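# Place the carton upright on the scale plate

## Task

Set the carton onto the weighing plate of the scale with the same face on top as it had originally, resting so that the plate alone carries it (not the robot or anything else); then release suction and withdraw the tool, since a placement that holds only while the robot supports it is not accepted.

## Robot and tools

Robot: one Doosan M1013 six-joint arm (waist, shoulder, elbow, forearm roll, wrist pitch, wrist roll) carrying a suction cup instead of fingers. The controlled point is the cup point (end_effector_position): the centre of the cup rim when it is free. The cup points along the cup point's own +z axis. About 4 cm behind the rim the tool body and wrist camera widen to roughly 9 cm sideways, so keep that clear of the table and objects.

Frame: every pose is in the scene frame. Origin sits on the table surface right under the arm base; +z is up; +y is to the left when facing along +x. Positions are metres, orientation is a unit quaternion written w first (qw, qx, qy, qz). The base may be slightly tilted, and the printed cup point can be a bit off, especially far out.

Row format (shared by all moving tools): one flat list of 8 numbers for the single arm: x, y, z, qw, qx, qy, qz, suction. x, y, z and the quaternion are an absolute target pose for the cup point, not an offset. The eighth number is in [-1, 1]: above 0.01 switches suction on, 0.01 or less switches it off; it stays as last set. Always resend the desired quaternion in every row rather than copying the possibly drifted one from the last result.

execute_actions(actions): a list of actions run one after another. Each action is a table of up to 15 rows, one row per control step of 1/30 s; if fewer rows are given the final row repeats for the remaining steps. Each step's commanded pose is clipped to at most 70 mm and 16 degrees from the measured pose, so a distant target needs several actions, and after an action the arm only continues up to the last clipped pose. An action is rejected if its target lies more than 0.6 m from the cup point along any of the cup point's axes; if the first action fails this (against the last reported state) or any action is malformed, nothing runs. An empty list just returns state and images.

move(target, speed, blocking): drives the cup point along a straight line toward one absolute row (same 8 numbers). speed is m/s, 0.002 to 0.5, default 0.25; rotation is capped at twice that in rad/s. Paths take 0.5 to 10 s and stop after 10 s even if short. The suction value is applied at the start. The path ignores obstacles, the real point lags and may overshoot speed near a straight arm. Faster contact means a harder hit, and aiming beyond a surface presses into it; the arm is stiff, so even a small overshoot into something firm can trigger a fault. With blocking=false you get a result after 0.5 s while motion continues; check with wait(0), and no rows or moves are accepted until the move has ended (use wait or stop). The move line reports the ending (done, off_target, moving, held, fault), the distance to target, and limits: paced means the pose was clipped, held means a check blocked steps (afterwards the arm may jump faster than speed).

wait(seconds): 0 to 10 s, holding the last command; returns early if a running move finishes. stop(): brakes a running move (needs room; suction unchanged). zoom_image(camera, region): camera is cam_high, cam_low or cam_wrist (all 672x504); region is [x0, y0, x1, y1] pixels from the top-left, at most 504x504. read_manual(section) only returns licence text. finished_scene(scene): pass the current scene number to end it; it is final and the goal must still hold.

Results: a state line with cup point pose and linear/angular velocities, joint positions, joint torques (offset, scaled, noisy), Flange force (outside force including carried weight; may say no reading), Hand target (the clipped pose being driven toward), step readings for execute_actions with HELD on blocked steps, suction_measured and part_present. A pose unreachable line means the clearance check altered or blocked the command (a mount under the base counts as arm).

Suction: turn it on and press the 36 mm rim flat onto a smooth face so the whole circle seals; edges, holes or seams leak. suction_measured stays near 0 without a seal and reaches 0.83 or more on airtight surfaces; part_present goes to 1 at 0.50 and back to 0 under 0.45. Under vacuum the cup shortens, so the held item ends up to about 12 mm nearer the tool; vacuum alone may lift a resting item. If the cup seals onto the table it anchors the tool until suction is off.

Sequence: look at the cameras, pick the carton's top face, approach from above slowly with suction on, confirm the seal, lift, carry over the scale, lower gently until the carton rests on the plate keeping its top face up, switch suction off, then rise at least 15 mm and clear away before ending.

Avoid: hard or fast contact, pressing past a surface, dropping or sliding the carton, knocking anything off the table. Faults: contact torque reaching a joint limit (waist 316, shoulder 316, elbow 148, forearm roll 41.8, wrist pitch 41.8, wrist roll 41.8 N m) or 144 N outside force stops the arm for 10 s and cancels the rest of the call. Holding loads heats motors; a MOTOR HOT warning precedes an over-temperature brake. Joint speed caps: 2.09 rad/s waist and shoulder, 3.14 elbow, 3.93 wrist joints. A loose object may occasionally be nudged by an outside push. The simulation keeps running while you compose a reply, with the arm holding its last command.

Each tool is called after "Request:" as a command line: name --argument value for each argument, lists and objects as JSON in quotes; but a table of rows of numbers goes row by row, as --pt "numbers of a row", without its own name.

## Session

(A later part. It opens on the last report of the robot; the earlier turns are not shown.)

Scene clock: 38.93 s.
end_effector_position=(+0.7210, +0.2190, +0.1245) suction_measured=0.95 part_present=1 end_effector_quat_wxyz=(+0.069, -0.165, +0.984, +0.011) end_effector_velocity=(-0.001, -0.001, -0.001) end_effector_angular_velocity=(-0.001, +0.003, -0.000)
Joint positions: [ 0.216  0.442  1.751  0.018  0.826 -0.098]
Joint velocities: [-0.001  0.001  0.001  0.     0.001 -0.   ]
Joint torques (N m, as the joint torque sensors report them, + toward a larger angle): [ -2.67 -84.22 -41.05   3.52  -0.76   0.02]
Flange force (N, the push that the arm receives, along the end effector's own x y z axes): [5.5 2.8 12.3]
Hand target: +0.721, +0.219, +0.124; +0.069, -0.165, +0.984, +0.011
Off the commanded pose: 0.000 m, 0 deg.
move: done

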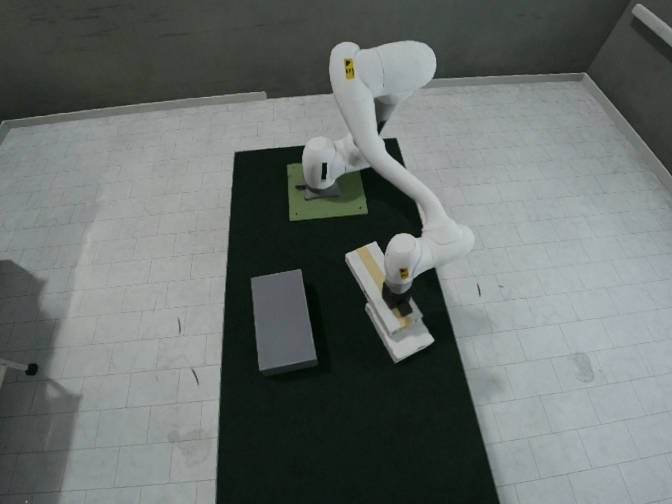

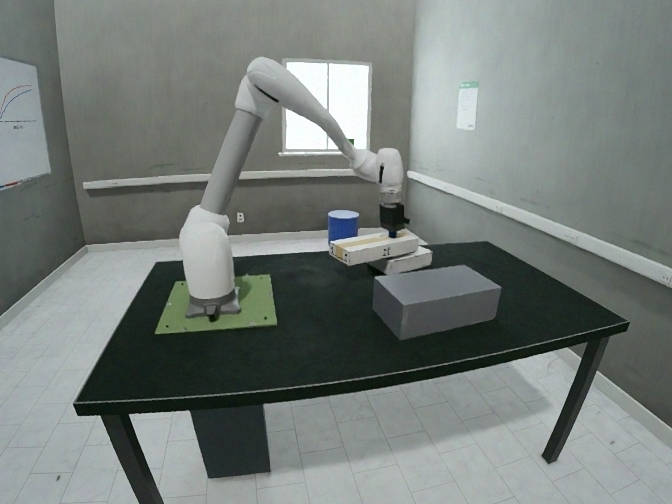

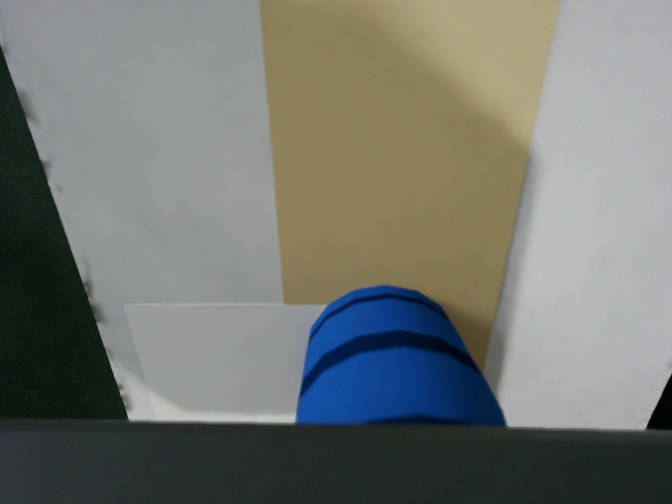

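Request:
move --target '[0.721,0.219,0.122,0.05,-0.1648,0.985,0.0084,1]' --speed 0.04

Request:
zoom_image --camera "cam_low" --region '[320, 200, 460, 305]'

Scene clock: 39.73 s.
end_effector_position=(+0.7210, +0.2190, +0.1221) suction_measured=0.95 part_present=1 end_effector_quat_wxyz=(+0.050, -0.165, +0.985, +0.008) end_effector_velocity=(+0.001, +0.000, +0.001) end_effector_angular_velocity=(+0.001, +0.000, -0.002)
Joint positions: [ 0.217  0.457  1.729  0.012  0.87  -0.094]
Joint velocities: [-0.     0.    -0.002  0.001  0.001  0.001]
Joint torques (N m, as the joint torque sensors report them, + toward a larger angle): [ -0.57 -67.76 -32.01   4.05  -1.91   0.29]
Flange force (N, the push that the arm receives, along the end effector's own x y z axes): [6.9 0.1 -13.7]
Hand target: +0.721, +0.219, +0.122; +0.050, -0.165, +0.985, +0.008
Off the commanded pose: 0.000 m, 0 deg.
move: done

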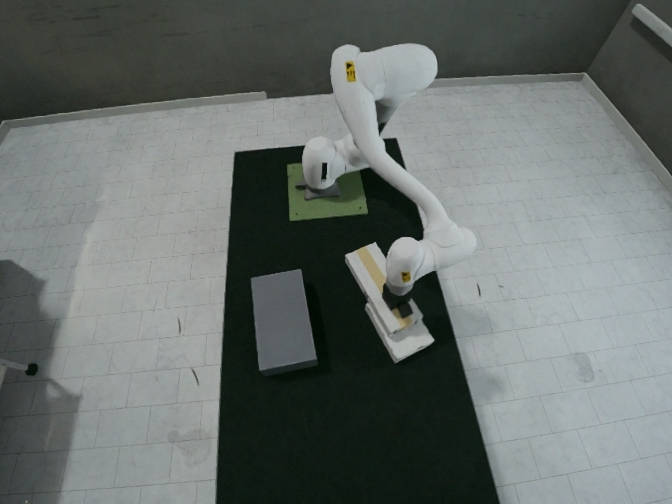

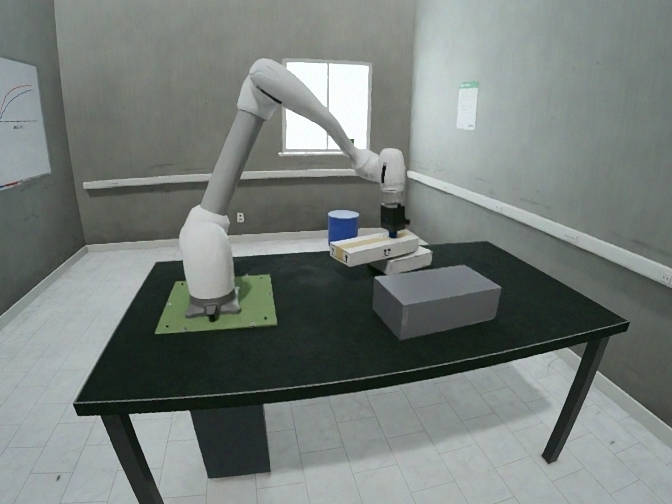

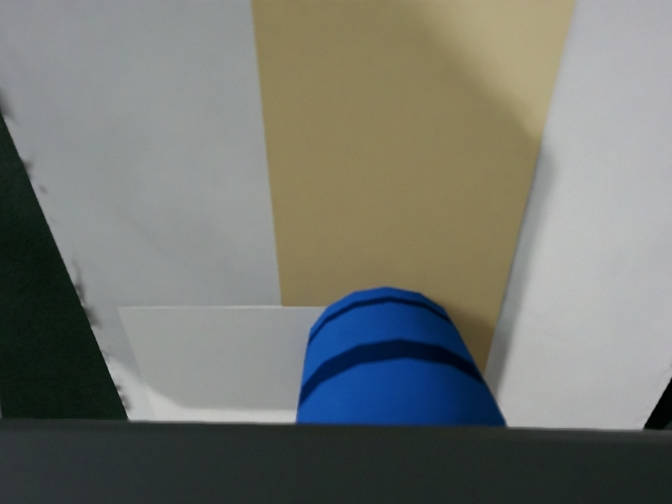

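Region (320, 200, 460, 305) of cam_low's 672x504 image, scaled by 3.600, with more detail than that image has; it fills the top 378 rows of this view, and the rest is white.

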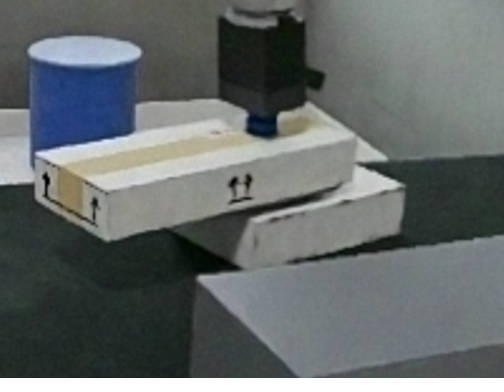

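Resting. Release and retreat.

Request:
execute_actions --actions '[[[0.721,0.219,0.1225,0.05,-0.1648,0.985,0.0084,0],[0.721,0.219,0.1225,0.05,-0.1648,0.985,0.0084,0],[0.721,0.219,0.1225,0.05,-0.1648,0.985,0.0084,0],[0.721,0.219,0.1225,0.05,-0.1648,0.985,0.0084,0],[0.721,0.219,0.1225,0.05,-0.1648,0.985,0.0084,0],[0.721,0.219,0.1225,0.05,-0.1648,0.985,0.0084,0],[0.721,0.219,0.124,0.05,-0.1648,0.985,0.0084,0],[0.721,0.219,0.126,0.05,-0.1648,0.985,0.0084,0],[0.721,0.219,0.129,0.05,-0.1648,0.985,0.0084,0],[0.721,0.219,0.132,0.05,-0.1648,0.985,0.0084,0],[0.721,0.219,0.136,0.05,-0.1648,0.985,0.0084,0],[0.721,0.219,0.14,0.05,-0.1648,0.985,0.0084,0]]]'

Request:
move --target '[0.70,0.15,0.33,0.05,-0.1648,0.985,0.0084,0]' --speed 0.4

Request:
zoom_image --camera "cam_low" --region '[320, 200, 460, 305]'

Scene clock: 40.50 s.
end_effector_position=(+0.7211, +0.2191, +0.1398) suction_measured=0.00 part_present=0 end_effector_quat_wxyz=(+0.050, -0.165, +0.985, +0.008) end_effector_velocity=(-0.005, -0.002, +0.004) end_effector_angular_velocity=(-0.006, +0.014, +0.001)
Joint positions: [ 0.217  0.441  1.716  0.012  0.899 -0.093]
Joint velocities: [-0.    -0.006 -0.001 -0.003  0.021  0.   ]
Joint torques (N m, as the joint torque sensors report them, + toward a larger angle): [ -1.99 -57.7  -28.27   3.56  -0.15  -0.34]
Flange force (N, the push that the arm receives, along the end effector's own x y z axes): [6.2 1.2 -4.2]
Hand target: +0.721, +0.219, +0.140; +0.050, -0.165, +0.985, +0.008
Off the commanded pose: 0.000 m, 0 deg.
Step readings (end_effector_position):
0: (+0.7210, +0.2190, +0.1220)
1: (+0.7210, +0.2190, +0.1220)
2: (+0.7211, +0.2190, +0.1222)
4: (+0.7211, +0.2190, +0.1223)
8: (+0.7209, +0.2190, +0.1230)
15: end_effector_position above

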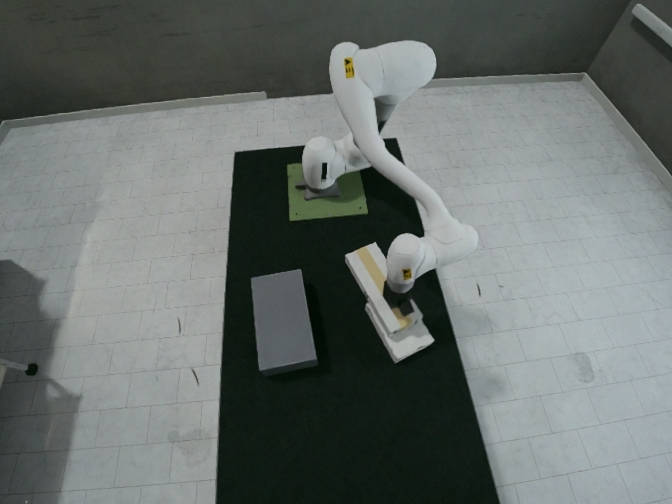

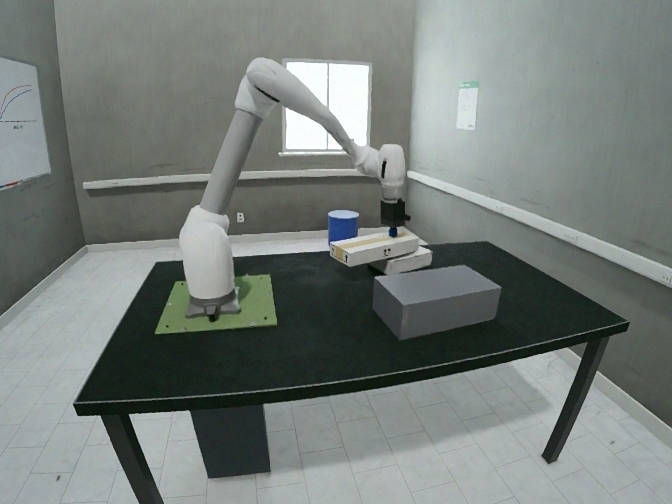

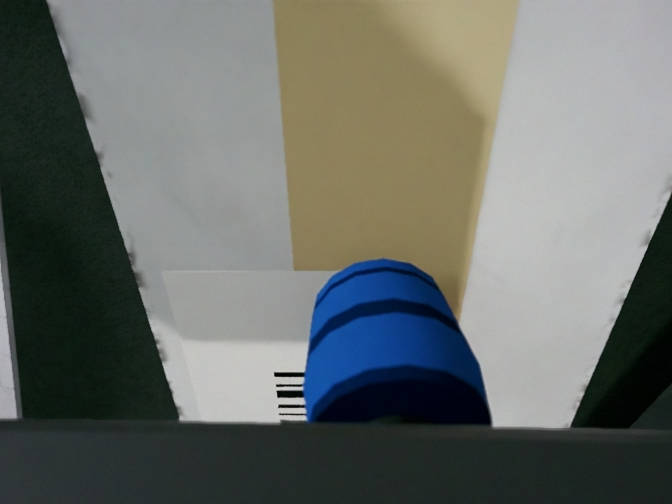

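Scene clock: 41.47 s.
end_effector_position=(+0.7001, +0.1501, +0.3299) suction_measured=0.00 part_present=0 end_effector_quat_wxyz=(+0.050, -0.165, +0.985, +0.008) end_effector_velocity=(+0.000, -0.000, +0.000) end_effector_angular_velocity=(-0.000, +0.000, +0.001)
Joint positions: [ 0.128  0.26   1.595  0.019  1.202 -0.181]
Joint velocities: [-0.     0.    -0.001 -0.     0.001 -0.001]
Joint torques (N m, as the joint torque sensors report them, + toward a larger angle): [  1.17 -59.89 -37.06   3.88   0.19   0.36]
Flange force (N, the push that the arm receives, along the end effector's own x y z axes): [2.3 -2.6 -3.8]
Hand target: +0.700, +0.150, +0.330; +0.050, -0.165, +0.985, +0.008
Off the commanded pose: 0.000 m, 0 deg.
move: done

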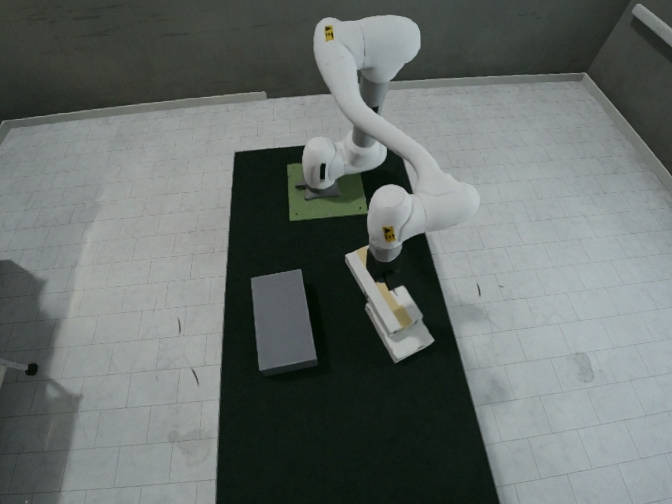

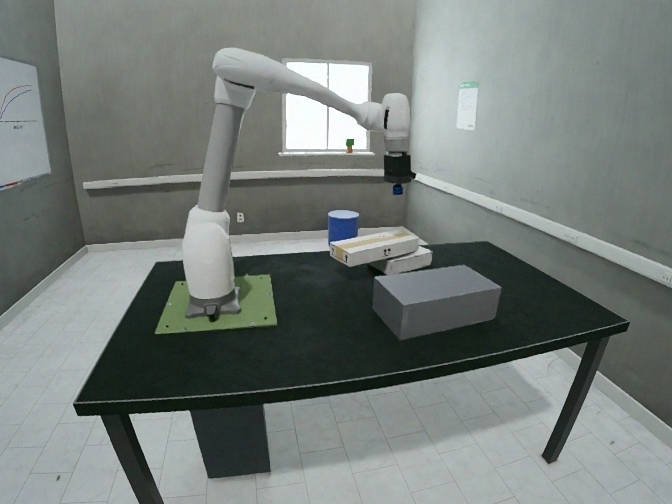

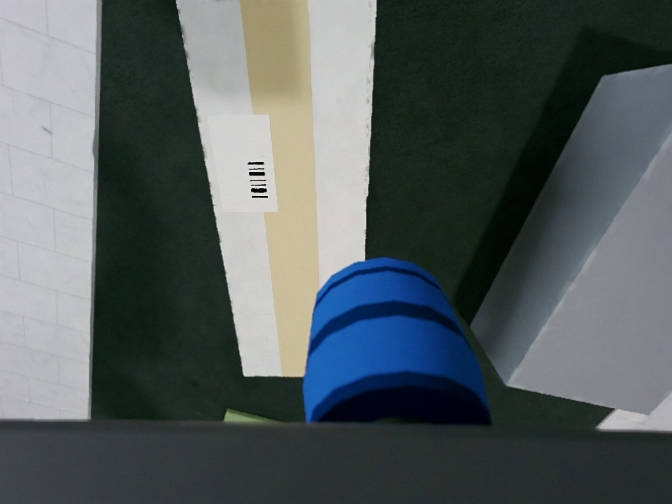

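Region (320, 200, 460, 305) of cam_low's 672x504 image, scaled by 3.600, with more detail than that image has; it fills the top 378 rows of this view, and the rest is white.

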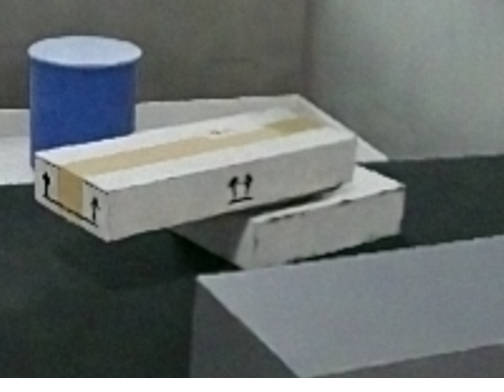

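Request:
finished_scene --scene 1

The scene is finished: the task was done.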